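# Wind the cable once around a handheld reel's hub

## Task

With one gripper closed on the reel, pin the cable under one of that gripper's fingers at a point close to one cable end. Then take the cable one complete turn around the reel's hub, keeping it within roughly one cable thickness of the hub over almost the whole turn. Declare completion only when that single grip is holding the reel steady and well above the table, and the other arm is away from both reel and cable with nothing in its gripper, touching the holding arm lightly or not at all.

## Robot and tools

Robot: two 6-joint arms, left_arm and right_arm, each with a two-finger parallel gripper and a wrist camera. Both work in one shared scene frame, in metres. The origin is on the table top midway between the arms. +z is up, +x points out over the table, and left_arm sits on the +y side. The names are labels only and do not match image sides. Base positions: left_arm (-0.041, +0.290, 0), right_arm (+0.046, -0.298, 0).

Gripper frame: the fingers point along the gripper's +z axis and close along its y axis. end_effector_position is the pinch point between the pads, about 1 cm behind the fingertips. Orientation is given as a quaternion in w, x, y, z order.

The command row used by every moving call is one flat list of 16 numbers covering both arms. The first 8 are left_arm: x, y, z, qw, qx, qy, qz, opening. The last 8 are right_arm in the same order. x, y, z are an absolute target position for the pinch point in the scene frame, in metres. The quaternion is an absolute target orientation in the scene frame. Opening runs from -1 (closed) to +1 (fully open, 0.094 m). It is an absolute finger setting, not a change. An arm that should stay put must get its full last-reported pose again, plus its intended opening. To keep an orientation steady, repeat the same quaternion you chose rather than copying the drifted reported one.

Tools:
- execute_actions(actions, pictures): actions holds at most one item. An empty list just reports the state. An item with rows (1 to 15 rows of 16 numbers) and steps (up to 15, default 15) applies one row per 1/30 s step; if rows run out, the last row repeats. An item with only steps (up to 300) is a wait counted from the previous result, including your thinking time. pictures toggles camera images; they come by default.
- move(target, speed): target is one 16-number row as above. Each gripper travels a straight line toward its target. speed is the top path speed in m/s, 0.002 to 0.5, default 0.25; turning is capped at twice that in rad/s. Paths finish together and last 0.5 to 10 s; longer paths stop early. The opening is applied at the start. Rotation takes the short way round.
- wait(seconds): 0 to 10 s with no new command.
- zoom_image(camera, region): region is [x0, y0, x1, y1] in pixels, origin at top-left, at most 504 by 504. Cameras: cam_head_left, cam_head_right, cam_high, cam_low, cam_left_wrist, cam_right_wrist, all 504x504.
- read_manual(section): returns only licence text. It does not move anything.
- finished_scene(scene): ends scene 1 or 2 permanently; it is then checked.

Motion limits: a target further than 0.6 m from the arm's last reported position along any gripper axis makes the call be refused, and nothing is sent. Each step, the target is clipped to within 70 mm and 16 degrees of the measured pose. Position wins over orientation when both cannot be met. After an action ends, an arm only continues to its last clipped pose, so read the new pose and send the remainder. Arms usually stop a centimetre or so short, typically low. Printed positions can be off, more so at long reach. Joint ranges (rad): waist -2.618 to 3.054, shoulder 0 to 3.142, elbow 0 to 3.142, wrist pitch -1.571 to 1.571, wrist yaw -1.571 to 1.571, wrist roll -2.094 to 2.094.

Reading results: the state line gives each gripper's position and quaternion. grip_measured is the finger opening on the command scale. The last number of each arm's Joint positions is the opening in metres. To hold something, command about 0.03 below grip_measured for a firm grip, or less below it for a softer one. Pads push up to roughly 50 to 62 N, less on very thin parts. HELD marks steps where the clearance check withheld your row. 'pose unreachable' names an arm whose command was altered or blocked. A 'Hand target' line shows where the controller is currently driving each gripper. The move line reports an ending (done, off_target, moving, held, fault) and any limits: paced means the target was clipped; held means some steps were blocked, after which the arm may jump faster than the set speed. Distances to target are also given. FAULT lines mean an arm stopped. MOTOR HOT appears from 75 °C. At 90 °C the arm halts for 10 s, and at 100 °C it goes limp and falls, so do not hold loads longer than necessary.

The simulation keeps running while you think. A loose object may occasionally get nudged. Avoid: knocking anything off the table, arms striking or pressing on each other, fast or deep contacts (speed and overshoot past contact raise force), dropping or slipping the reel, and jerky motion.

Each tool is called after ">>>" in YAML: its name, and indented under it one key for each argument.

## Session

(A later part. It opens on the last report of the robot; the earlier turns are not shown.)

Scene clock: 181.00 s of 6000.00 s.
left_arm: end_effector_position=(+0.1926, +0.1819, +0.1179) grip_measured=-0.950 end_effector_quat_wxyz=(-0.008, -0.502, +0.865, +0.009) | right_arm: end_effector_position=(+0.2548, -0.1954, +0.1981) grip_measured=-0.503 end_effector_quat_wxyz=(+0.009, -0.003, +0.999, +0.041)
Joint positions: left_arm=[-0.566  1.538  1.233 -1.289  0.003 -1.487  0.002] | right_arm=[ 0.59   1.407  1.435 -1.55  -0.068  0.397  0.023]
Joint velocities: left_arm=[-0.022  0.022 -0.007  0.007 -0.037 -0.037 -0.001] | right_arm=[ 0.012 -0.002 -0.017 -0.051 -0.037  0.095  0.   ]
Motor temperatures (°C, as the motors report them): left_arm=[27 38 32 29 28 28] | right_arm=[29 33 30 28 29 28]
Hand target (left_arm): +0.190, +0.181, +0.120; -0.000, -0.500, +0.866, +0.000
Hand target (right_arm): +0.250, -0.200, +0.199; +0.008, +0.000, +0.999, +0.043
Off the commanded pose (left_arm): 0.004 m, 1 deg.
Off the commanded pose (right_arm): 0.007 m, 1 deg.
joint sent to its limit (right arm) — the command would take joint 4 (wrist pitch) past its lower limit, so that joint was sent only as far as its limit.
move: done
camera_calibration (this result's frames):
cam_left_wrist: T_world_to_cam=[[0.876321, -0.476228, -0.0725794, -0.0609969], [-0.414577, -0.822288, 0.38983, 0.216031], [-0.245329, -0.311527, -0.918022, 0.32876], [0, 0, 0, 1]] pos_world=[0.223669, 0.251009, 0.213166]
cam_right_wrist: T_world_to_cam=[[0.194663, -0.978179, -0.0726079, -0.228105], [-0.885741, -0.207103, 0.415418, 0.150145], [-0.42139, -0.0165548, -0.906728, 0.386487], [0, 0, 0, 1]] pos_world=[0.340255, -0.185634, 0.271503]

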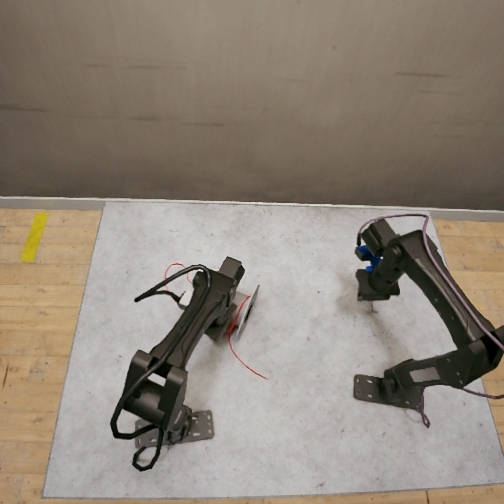

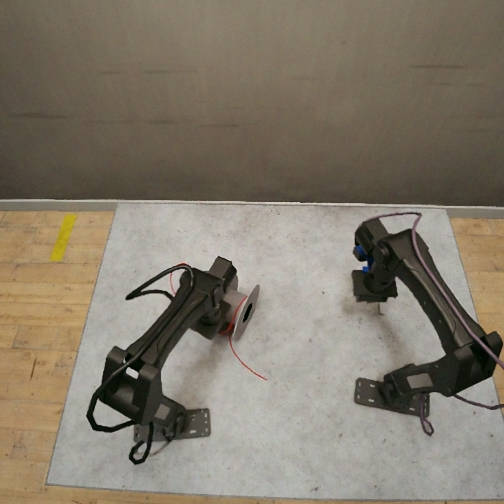

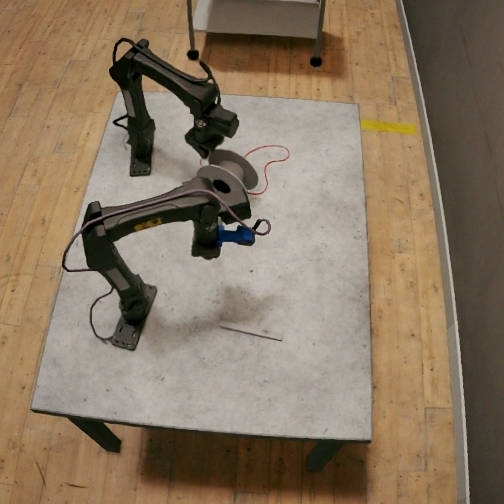

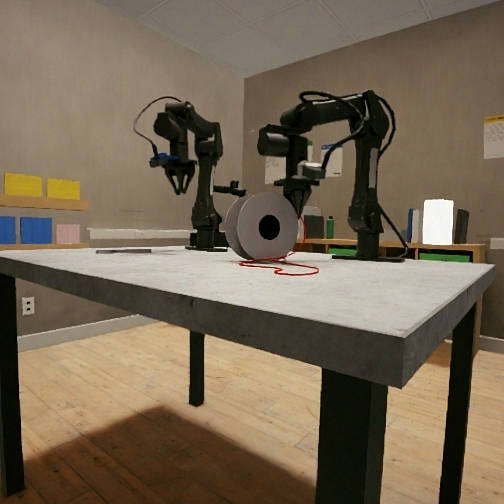

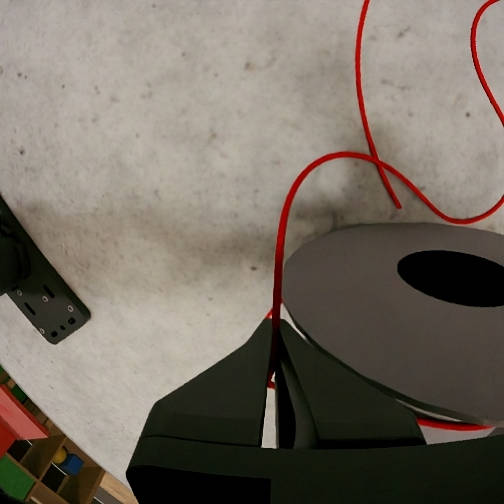

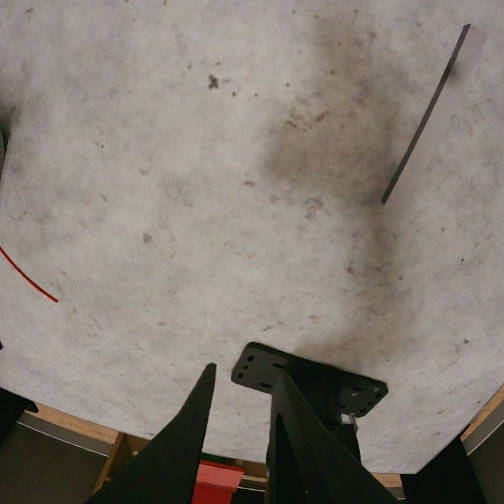

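>>> move:
  target: [0.16,0.2,0.05,0,-0.5,0.866,0,-0.98,0.25,-0.2,0.2,0,0,1,0.04,-0.5]
  speed: 0.08

>>> move:
  target: [0.15,0.2,0.12,0,-0.5,0.866,0,-0.3,0.25,-0.2,0.2,0,0,1,0.04,-0.5]

>>> move:
  target: [0.13,0.3,0.2,0,0,1,0,0,0.2,0.0,0.22,0,0,1,0.04,-0.5]

Scene clock: 187.20 s of 6000.00 s.
left_arm: end_effector_position=(+0.1603, +0.1970, +0.0493) grip_measured=-0.950 end_effector_quat_wxyz=(-0.006, -0.497, +0.868, +0.007) | right_arm: end_effector_position=(+0.2548, -0.1954, +0.1981) grip_measured=-0.503 end_effector_quat_wxyz=(+0.009, -0.003, +0.999, +0.041)
Joint positions: left_arm=[-0.566  1.448  0.873 -1.013  0.002 -1.477  0.002] | right_arm=[ 0.59   1.407  1.435 -1.55  -0.068  0.397  0.023]
Joint velocities: left_arm=[-0.002  0.007 -0.022  0.022 -0.007 -0.022 -0.   ] | right_arm=[-0.002 -0.022  0.007  0.007 -0.022 -0.066  0.001]
Motor temperatures (°C, as the motors report them): left_arm=[27 37 32 29 28 28] | right_arm=[29 33 30 28 29 28]
Hand target (left_arm): +0.160, +0.200, +0.050; -0.000, -0.500, +0.866, +0.000
Hand target (right_arm): +0.250, -0.200, +0.199; +0.008, +0.000, +0.999, +0.043
Off the commanded pose (left_arm): 0.003 m, 1 deg.
Off the commanded pose (right_arm): 0.007 m, 1 deg.
joint sent to its limit (right arm) — the command would take joint 4 (wrist pitch) past its lower limit, so that joint was sent only as far as its limit.
move: done
camera_calibration (this result's frames):
cam_left_wrist: T_world_to_cam=[[0.871526, -0.485715, -0.067249, -0.0280047], [-0.425259, -0.816976, 0.389493, 0.242464], [-0.244124, -0.310855, -0.918571, 0.262325], [0, 0, 0, 1]] pos_world=[0.191557, 0.26603, 0.144642]
cam_right_wrist: T_world_to_cam=[[0.194663, -0.978179, -0.0726079, -0.228105], [-0.885741, -0.207103, 0.415418, 0.150145], [-0.42139, -0.0165548, -0.906728, 0.386487], [0, 0, 0, 1]] pos_world=[0.340255, -0.185634, 0.271503]

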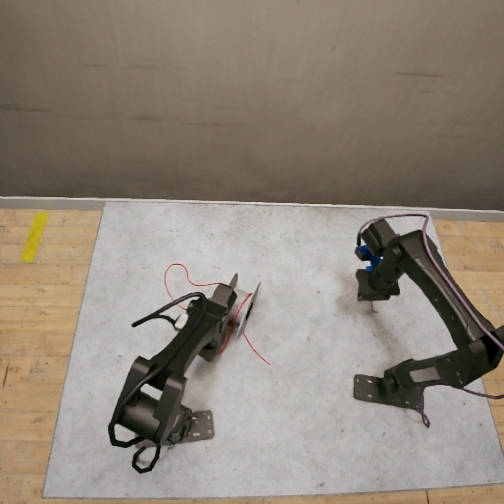

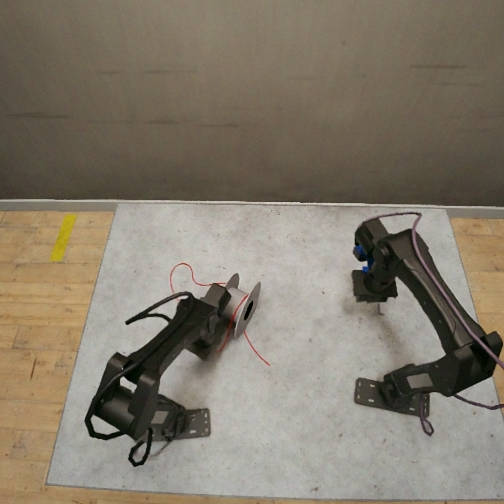

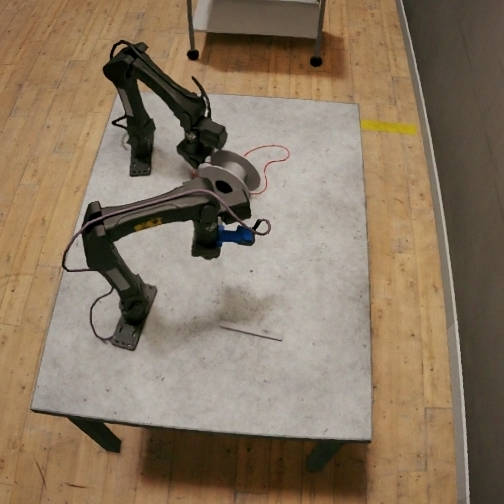

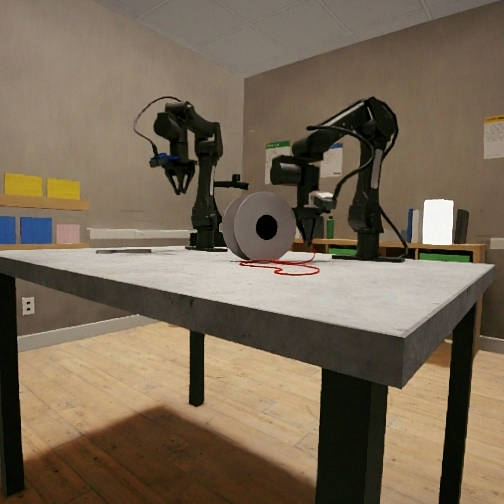

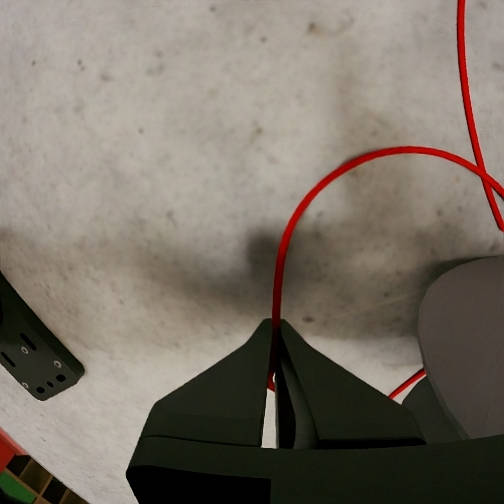

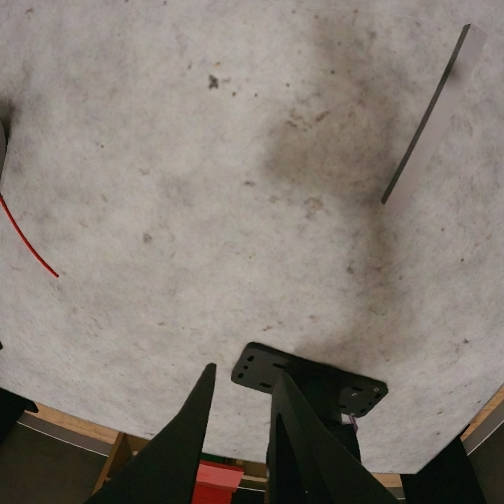

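Scene clock: 188.27 s of 6000.00 s.
left_arm: end_effector_position=(+0.1484, +0.2026, +0.1102) grip_measured=-0.303 end_effector_quat_wxyz=(-0.008, -0.501, +0.865, +0.009) | right_arm: end_effector_position=(+0.2548, -0.1954, +0.1981) grip_measured=-0.503 end_effector_quat_wxyz=(+0.009, -0.003, +0.999, +0.041)
Joint positions: left_arm=[-0.566  1.352  1.042 -1.284  0.002 -1.486  0.033] | right_arm=[ 0.59   1.407  1.435 -1.55  -0.068  0.397  0.023]
Joint velocities: left_arm=[-0.002 -0.002 -0.012 -0.066 -0.007 -0.007  0.001] | right_arm=[-0.017  0.002 -0.002 -0.007 -0.037  0.037 -0.001]
Motor temperatures (°C, as the motors report them): left_arm=[27 37 32 29 28 28] | right_arm=[29 33 30 28 29 28]
Hand target (left_arm): +0.150, +0.200, +0.120; -0.000, -0.500, +0.866, -0.000
Hand target (right_arm): +0.250, -0.200, +0.199; +0.008, +0.000, +0.999, +0.043
Off the commanded pose (left_arm): 0.010 m, 1 deg.
Off the commanded pose (right_arm): 0.007 m, 1 deg.
joint sent to its limit (right arm) — the command would take joint 4 (wrist pitch) past its lower limit, so that joint was sent only as far as its limit.
move: done
camera_calibration (this result's frames):
cam_left_wrist: T_world_to_cam=[[0.875525, -0.477514, -0.0737364, -0.0123877], [-0.415493, -0.821961, 0.389546, 0.217776], [-0.246622, -0.31042, -0.918051, 0.317284], [0, 0, 0, 1]] pos_world=[0.179579, 0.271579, 0.205535]
cam_right_wrist: T_world_to_cam=[[0.194663, -0.978179, -0.0726079, -0.228105], [-0.885741, -0.207103, 0.415418, 0.150145], [-0.42139, -0.0165548, -0.906728, 0.386487], [0, 0, 0, 1]] pos_world=[0.340255, -0.185634, 0.271503]

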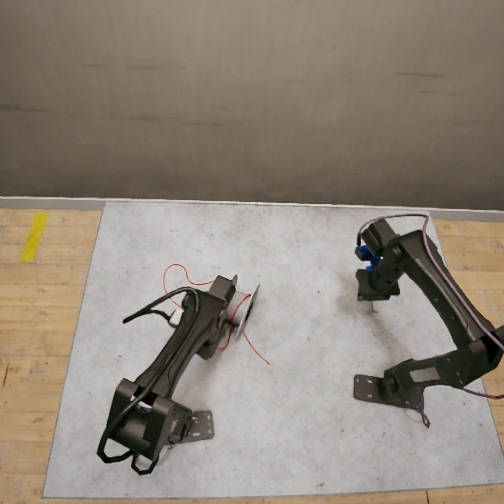

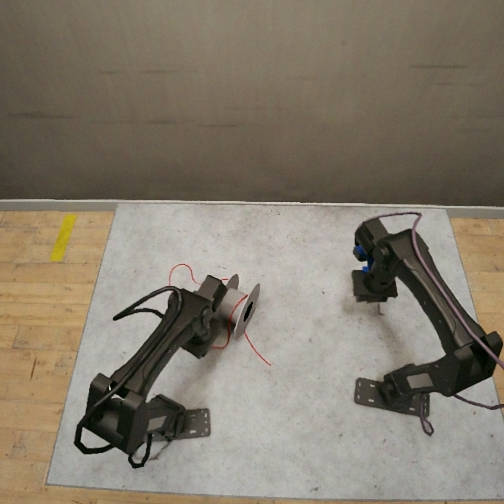

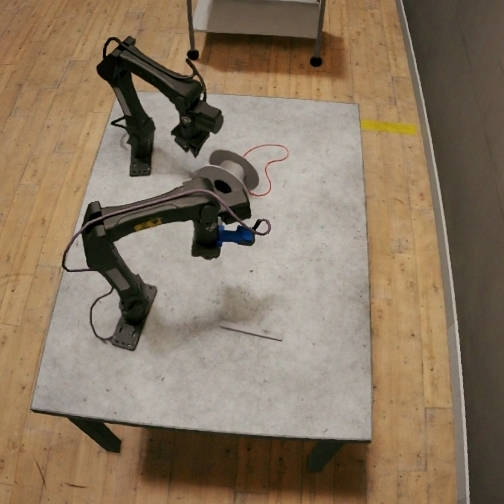

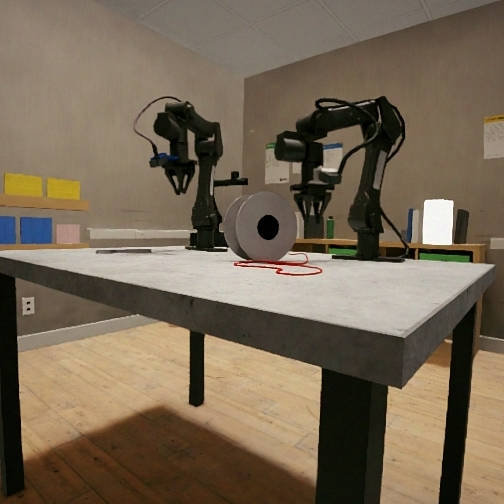

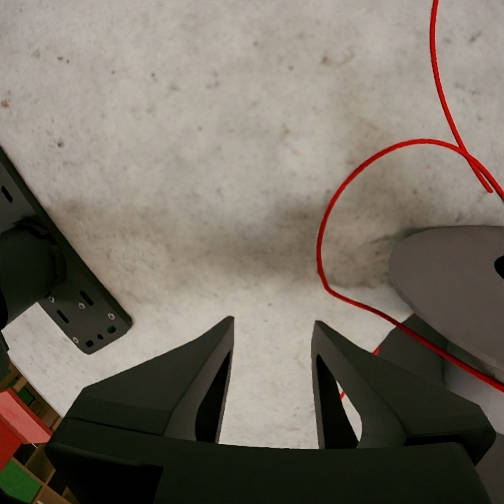

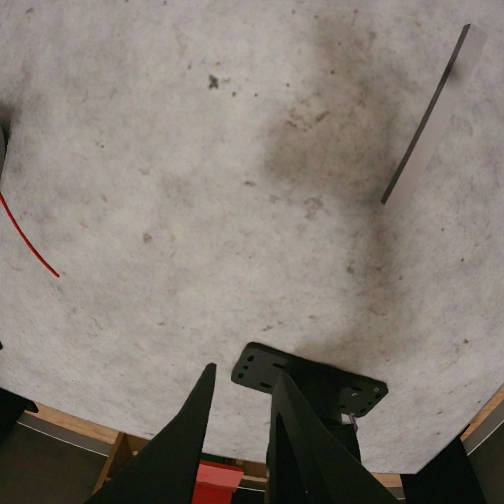

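Scene clock: 191.03 s of 6000.00 s.
left_arm: end_effector_position=(+0.1324, +0.3002, +0.1883) grip_measured=-0.003 end_effector_quat_wxyz=(+0.035, +0.001, +0.999, +0.003) | right_arm: end_effector_position=(+0.1974, -0.0021, +0.2192) grip_measured=-0.503 end_effector_quat_wxyz=(+0.001, +0.001, +0.997, +0.072)
Joint positions: left_arm=[-0.079  1.163  1.226 -1.563 -0.003  0.054  0.047] | right_arm=[ 1.248  1.737  1.846 -1.553 -0.068  1.065  0.023]
Joint velocities: left_arm=[ 0.007 -0.027 -0.012  0.095  0.125  0.037  0.001] | right_arm=[ 0.012  0.012 -0.007  0.081  0.066 -0.066 -0.   ]
Motor temperatures (°C, as the motors report them): left_arm=[27 36 32 29 28 28] | right_arm=[29 33 30 28 29 28]
Hand target (left_arm): +0.133, +0.301, +0.199; +0.054, +0.000, +0.999, +0.002
Hand target (right_arm): +0.199, +0.001, +0.221; +0.007, +0.001, +0.997, +0.071
Off the commanded pose (left_arm): 0.012 m, 4 deg.
Off the commanded pose (right_arm): 0.003 m, 4 deg.
joint sent to its limit (left arm) — the command would take joint 4 (wrist pitch) past its lower limit, so that joint was sent only as far as its limit.
joint sent to its limit (right arm) — the command would take joint 4 (wrist pitch) past its lower limit, so that joint was sent only as far as its limit.
move: off_target (left_arm, right_arm)
camera_calibration (this result's frames):
cam_left_wrist: T_world_to_cam=[[0.022563, -0.998234, -0.0549557, 0.319708], [-0.946206, -0.0390699, 0.321197, 0.109066], [-0.322777, 0.0447523, -0.945417, 0.32395], [0, 0, 0, 1]] pos_world=[0.200548, 0.308907, 0.288805]
cam_right_wrist: T_world_to_cam=[[0.187484, -0.97272, -0.136622, -0.0108361], [-0.880303, -0.228097, 0.415979, 0.12931], [-0.435794, 0.0422794, -0.899053, 0.385897], [0, 0, 0, 1]] pos_world=[0.284035, 0.00263927, 0.291671]

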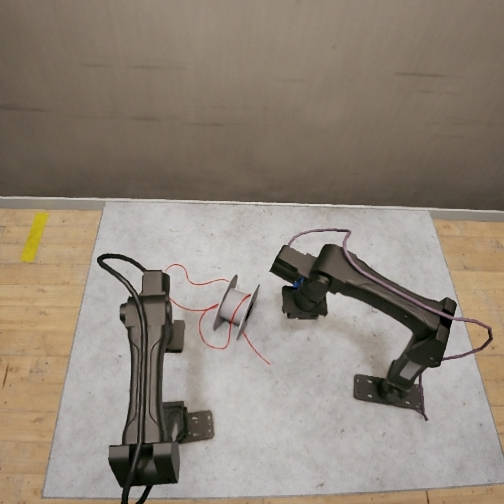

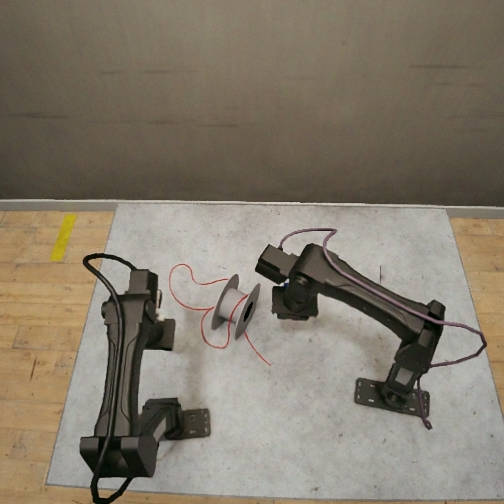

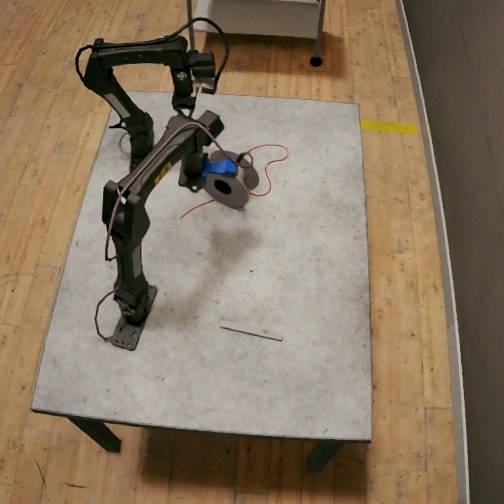

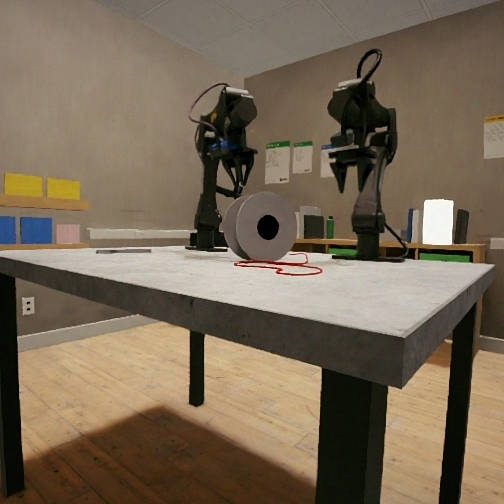

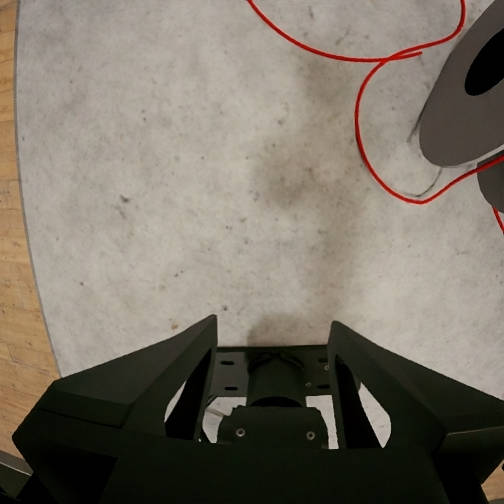

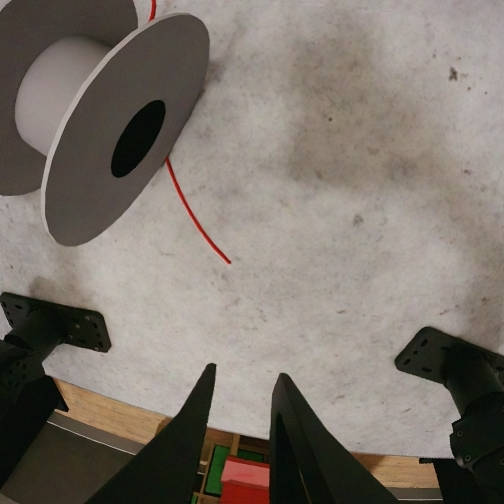

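>>> move:
  target: [0.13,0.12,0.12,0,-0.342,0.94,0,0,0.25,-0.22,0.2,0,-0.17,0.985,0,-0.4]

>>> move:
  target: [0.14,0.045,0.05,0,-0.342,0.94,0,0,0.25,-0.22,0.2,0,-0.17,0.985,0,-0.4]

Scene clock: 200.03 s of 6000.00 s.
left_arm: end_effector_position=(+0.1212, +0.1252, +0.1172) grip_measured=-0.003 end_effector_quat_wxyz=(-0.010, -0.344, +0.939, +0.010) | right_arm: end_effector_position=(+0.2551, -0.2151, +0.1974) grip_measured=-0.403 end_effector_quat_wxyz=(+0.024, -0.170, +0.985, +0.002)
Joint positions: left_arm=[-0.921  1.442  1.142 -1.298  0.009 -1.493  0.047] | right_arm=[ 0.567  1.38   1.411 -1.554  0.006  0.038  0.028]
Joint velocities: left_arm=[-0.002  0.007 -0.007  0.007 -0.022 -0.037  0.   ] | right_arm=[ 0.007  0.007 -0.007 -0.037 -0.007 -0.007 -0.001]
Motor temperatures (°C, as the motors report them): left_arm=[27 35 32 29 28 28] | right_arm=[29 33 31 28 29 28]
Hand target (left_arm): +0.125, +0.119, +0.119; -0.003, -0.342, +0.940, +0.004
Hand target (right_arm): +0.251, -0.221, +0.197; +0.025, -0.170, +0.985, -0.004
Off the commanded pose (left_arm): 0.011 m, 2 deg.
Off the commanded pose (right_arm): 0.008 m, 3 deg.
joint sent to its limit (right arm) — the command would take joint 4 (wrist pitch) past its lower limit, so that joint was sent only as far as its limit.
After step 180, 0.90 s passed at rest.
move: off_target (left_arm, right_arm)
camera_calibration (this result's frames):
cam_left_wrist: T_world_to_cam=[[0.659619, -0.747744, -0.0760356, 0.0352227], [-0.668353, -0.629827, 0.395756, 0.146081], [-0.343813, -0.210229, -0.915203, 0.291895], [0, 0, 0, 1]] pos_world=[0.174757, 0.179708, 0.212009]
cam_right_wrist: T_world_to_cam=[[0.505356, -0.862751, 0.0166145, -0.319448], [-0.792643, -0.456508, 0.404124, 0.0714596], [-0.341074, -0.217396, -0.914553, 0.323438], [0, 0, 0, 1]] pos_world=[0.328393, -0.172668, 0.27223]

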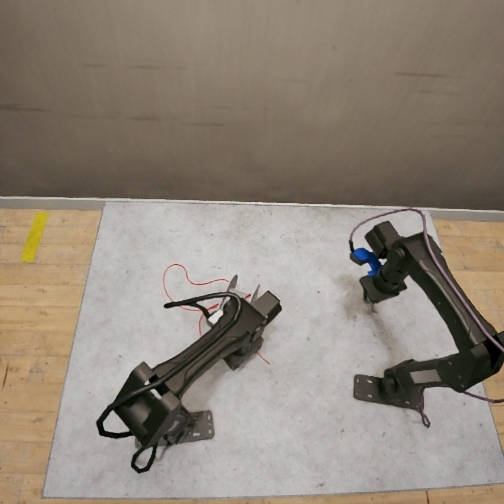

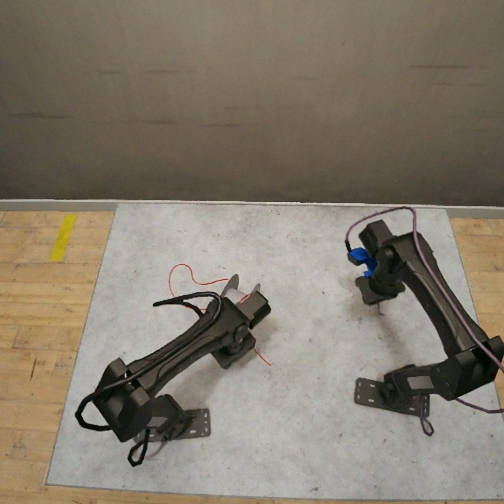

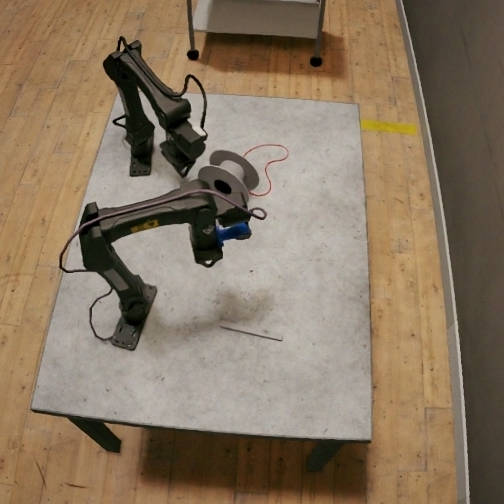

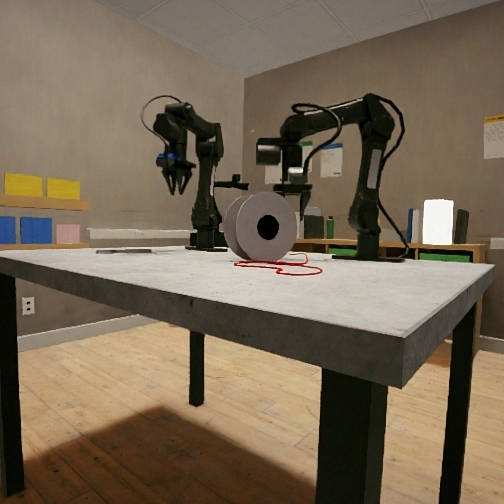

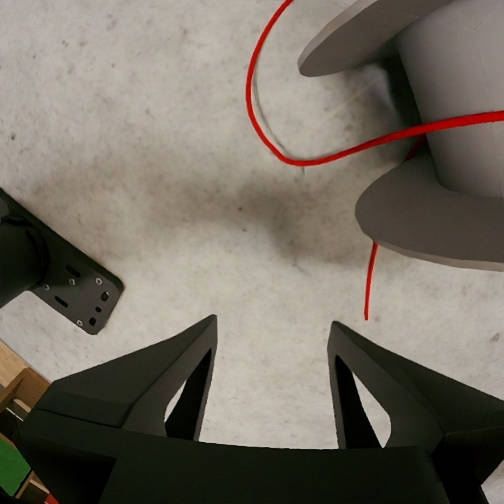

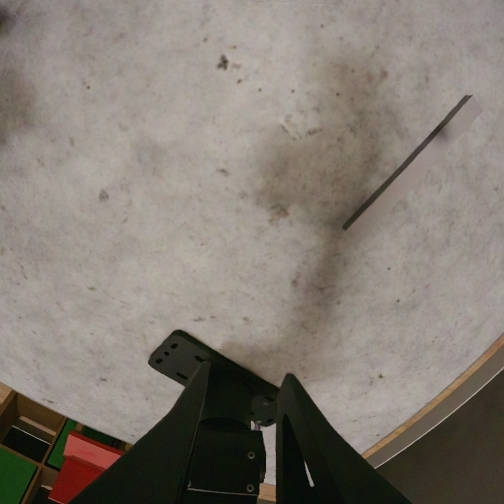

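Scene clock: 201.10 s of 6000.00 s.
left_arm: end_effector_position=(+0.1314, +0.0559, +0.0433) grip_measured=-0.003 end_effector_quat_wxyz=(-0.009, -0.342, +0.939, +0.017) | right_arm: end_effector_position=(+0.2556, -0.2164, +0.1974) grip_measured=-0.403 end_effector_quat_wxyz=(+0.024, -0.172, +0.985, +0.002)
Joint positions: left_arm=[-1.066  1.737  1.142 -1.015  0.007 -1.635  0.047] | right_arm=[ 0.561  1.38   1.411 -1.554  0.006  0.027  0.028]
Joint velocities: left_arm=[-0.007  0.007  0.027  0.037 -0.022  0.022 -0.   ] | right_arm=[ 0.012  0.002 -0.002 -0.007 -0.022 -0.037  0.   ]
Motor temperatures (°C, as the motors report them): left_arm=[27 35 32 29 28 28] | right_arm=[29 33 31 28 29 28]
Hand target (left_arm): +0.138, +0.045, +0.049; -0.000, -0.342, +0.940, +0.001
Hand target (right_arm): +0.250, -0.220, +0.199; +0.027, -0.170, +0.985, +0.005
Off the commanded pose (left_arm): 0.015 m, 2 deg.
Off the commanded pose (right_arm): 0.007 m, 3 deg.
joint sent to its limit (right arm) — the command would take joint 4 (wrist pitch) past its lower limit, so that joint was sent only as far as its limit.
move: off_target (left_arm, right_arm)
camera_calibration (this result's frames):
cam_left_wrist: T_world_to_cam=[[0.656984, -0.7487, -0.0884372, -0.0279818], [-0.669237, -0.633186, 0.388842, 0.139005], [-0.347123, -0.196277, -0.91705, 0.212933], [0, 0, 0, 1]] pos_world=[0.185325, 0.10886, 0.138744]
cam_right_wrist: T_world_to_cam=[[0.509287, -0.860426, 0.0171143, -0.321403], [-0.790605, -0.45992, 0.404249, 0.0699924], [-0.339955, -0.219409, -0.914489, 0.322598], [0, 0, 0, 1]] pos_world=[0.328692, -0.173572, 0.272219]

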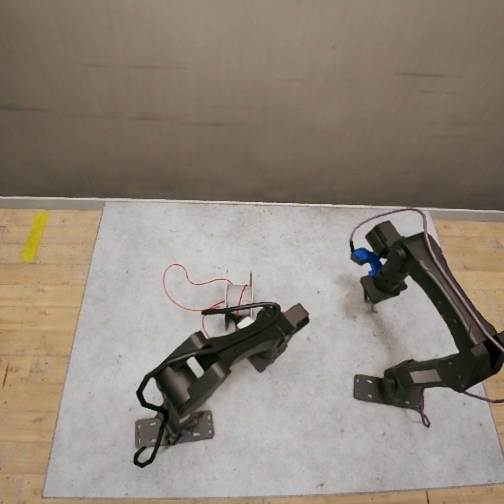

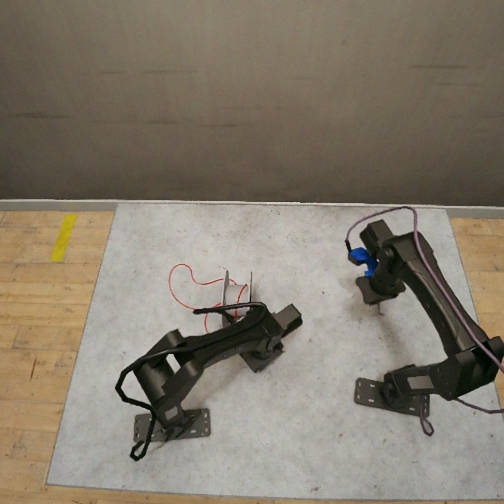

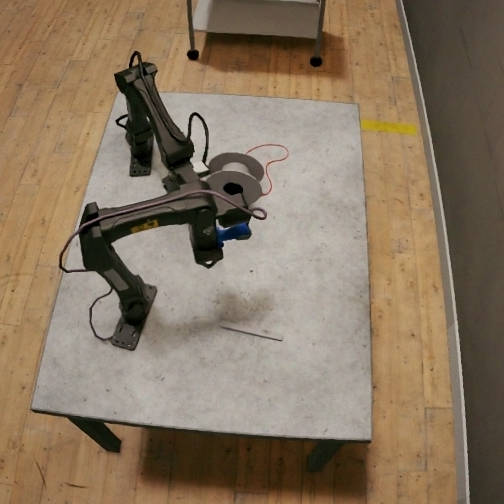

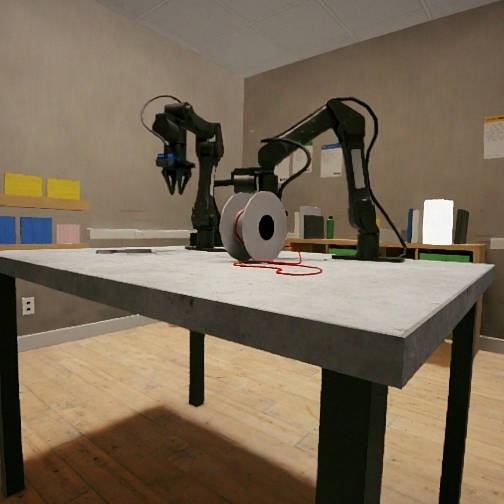

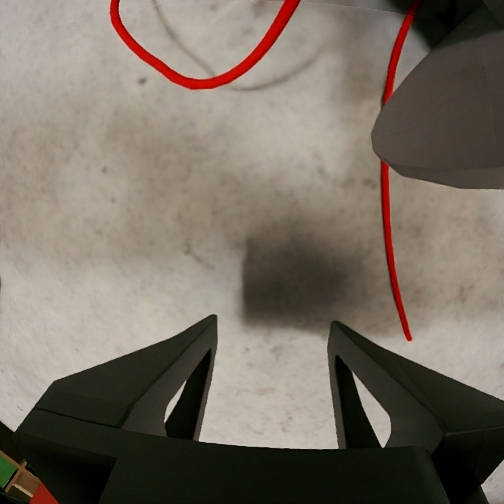

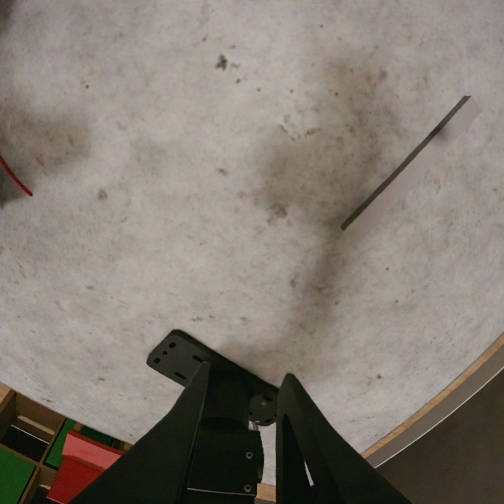

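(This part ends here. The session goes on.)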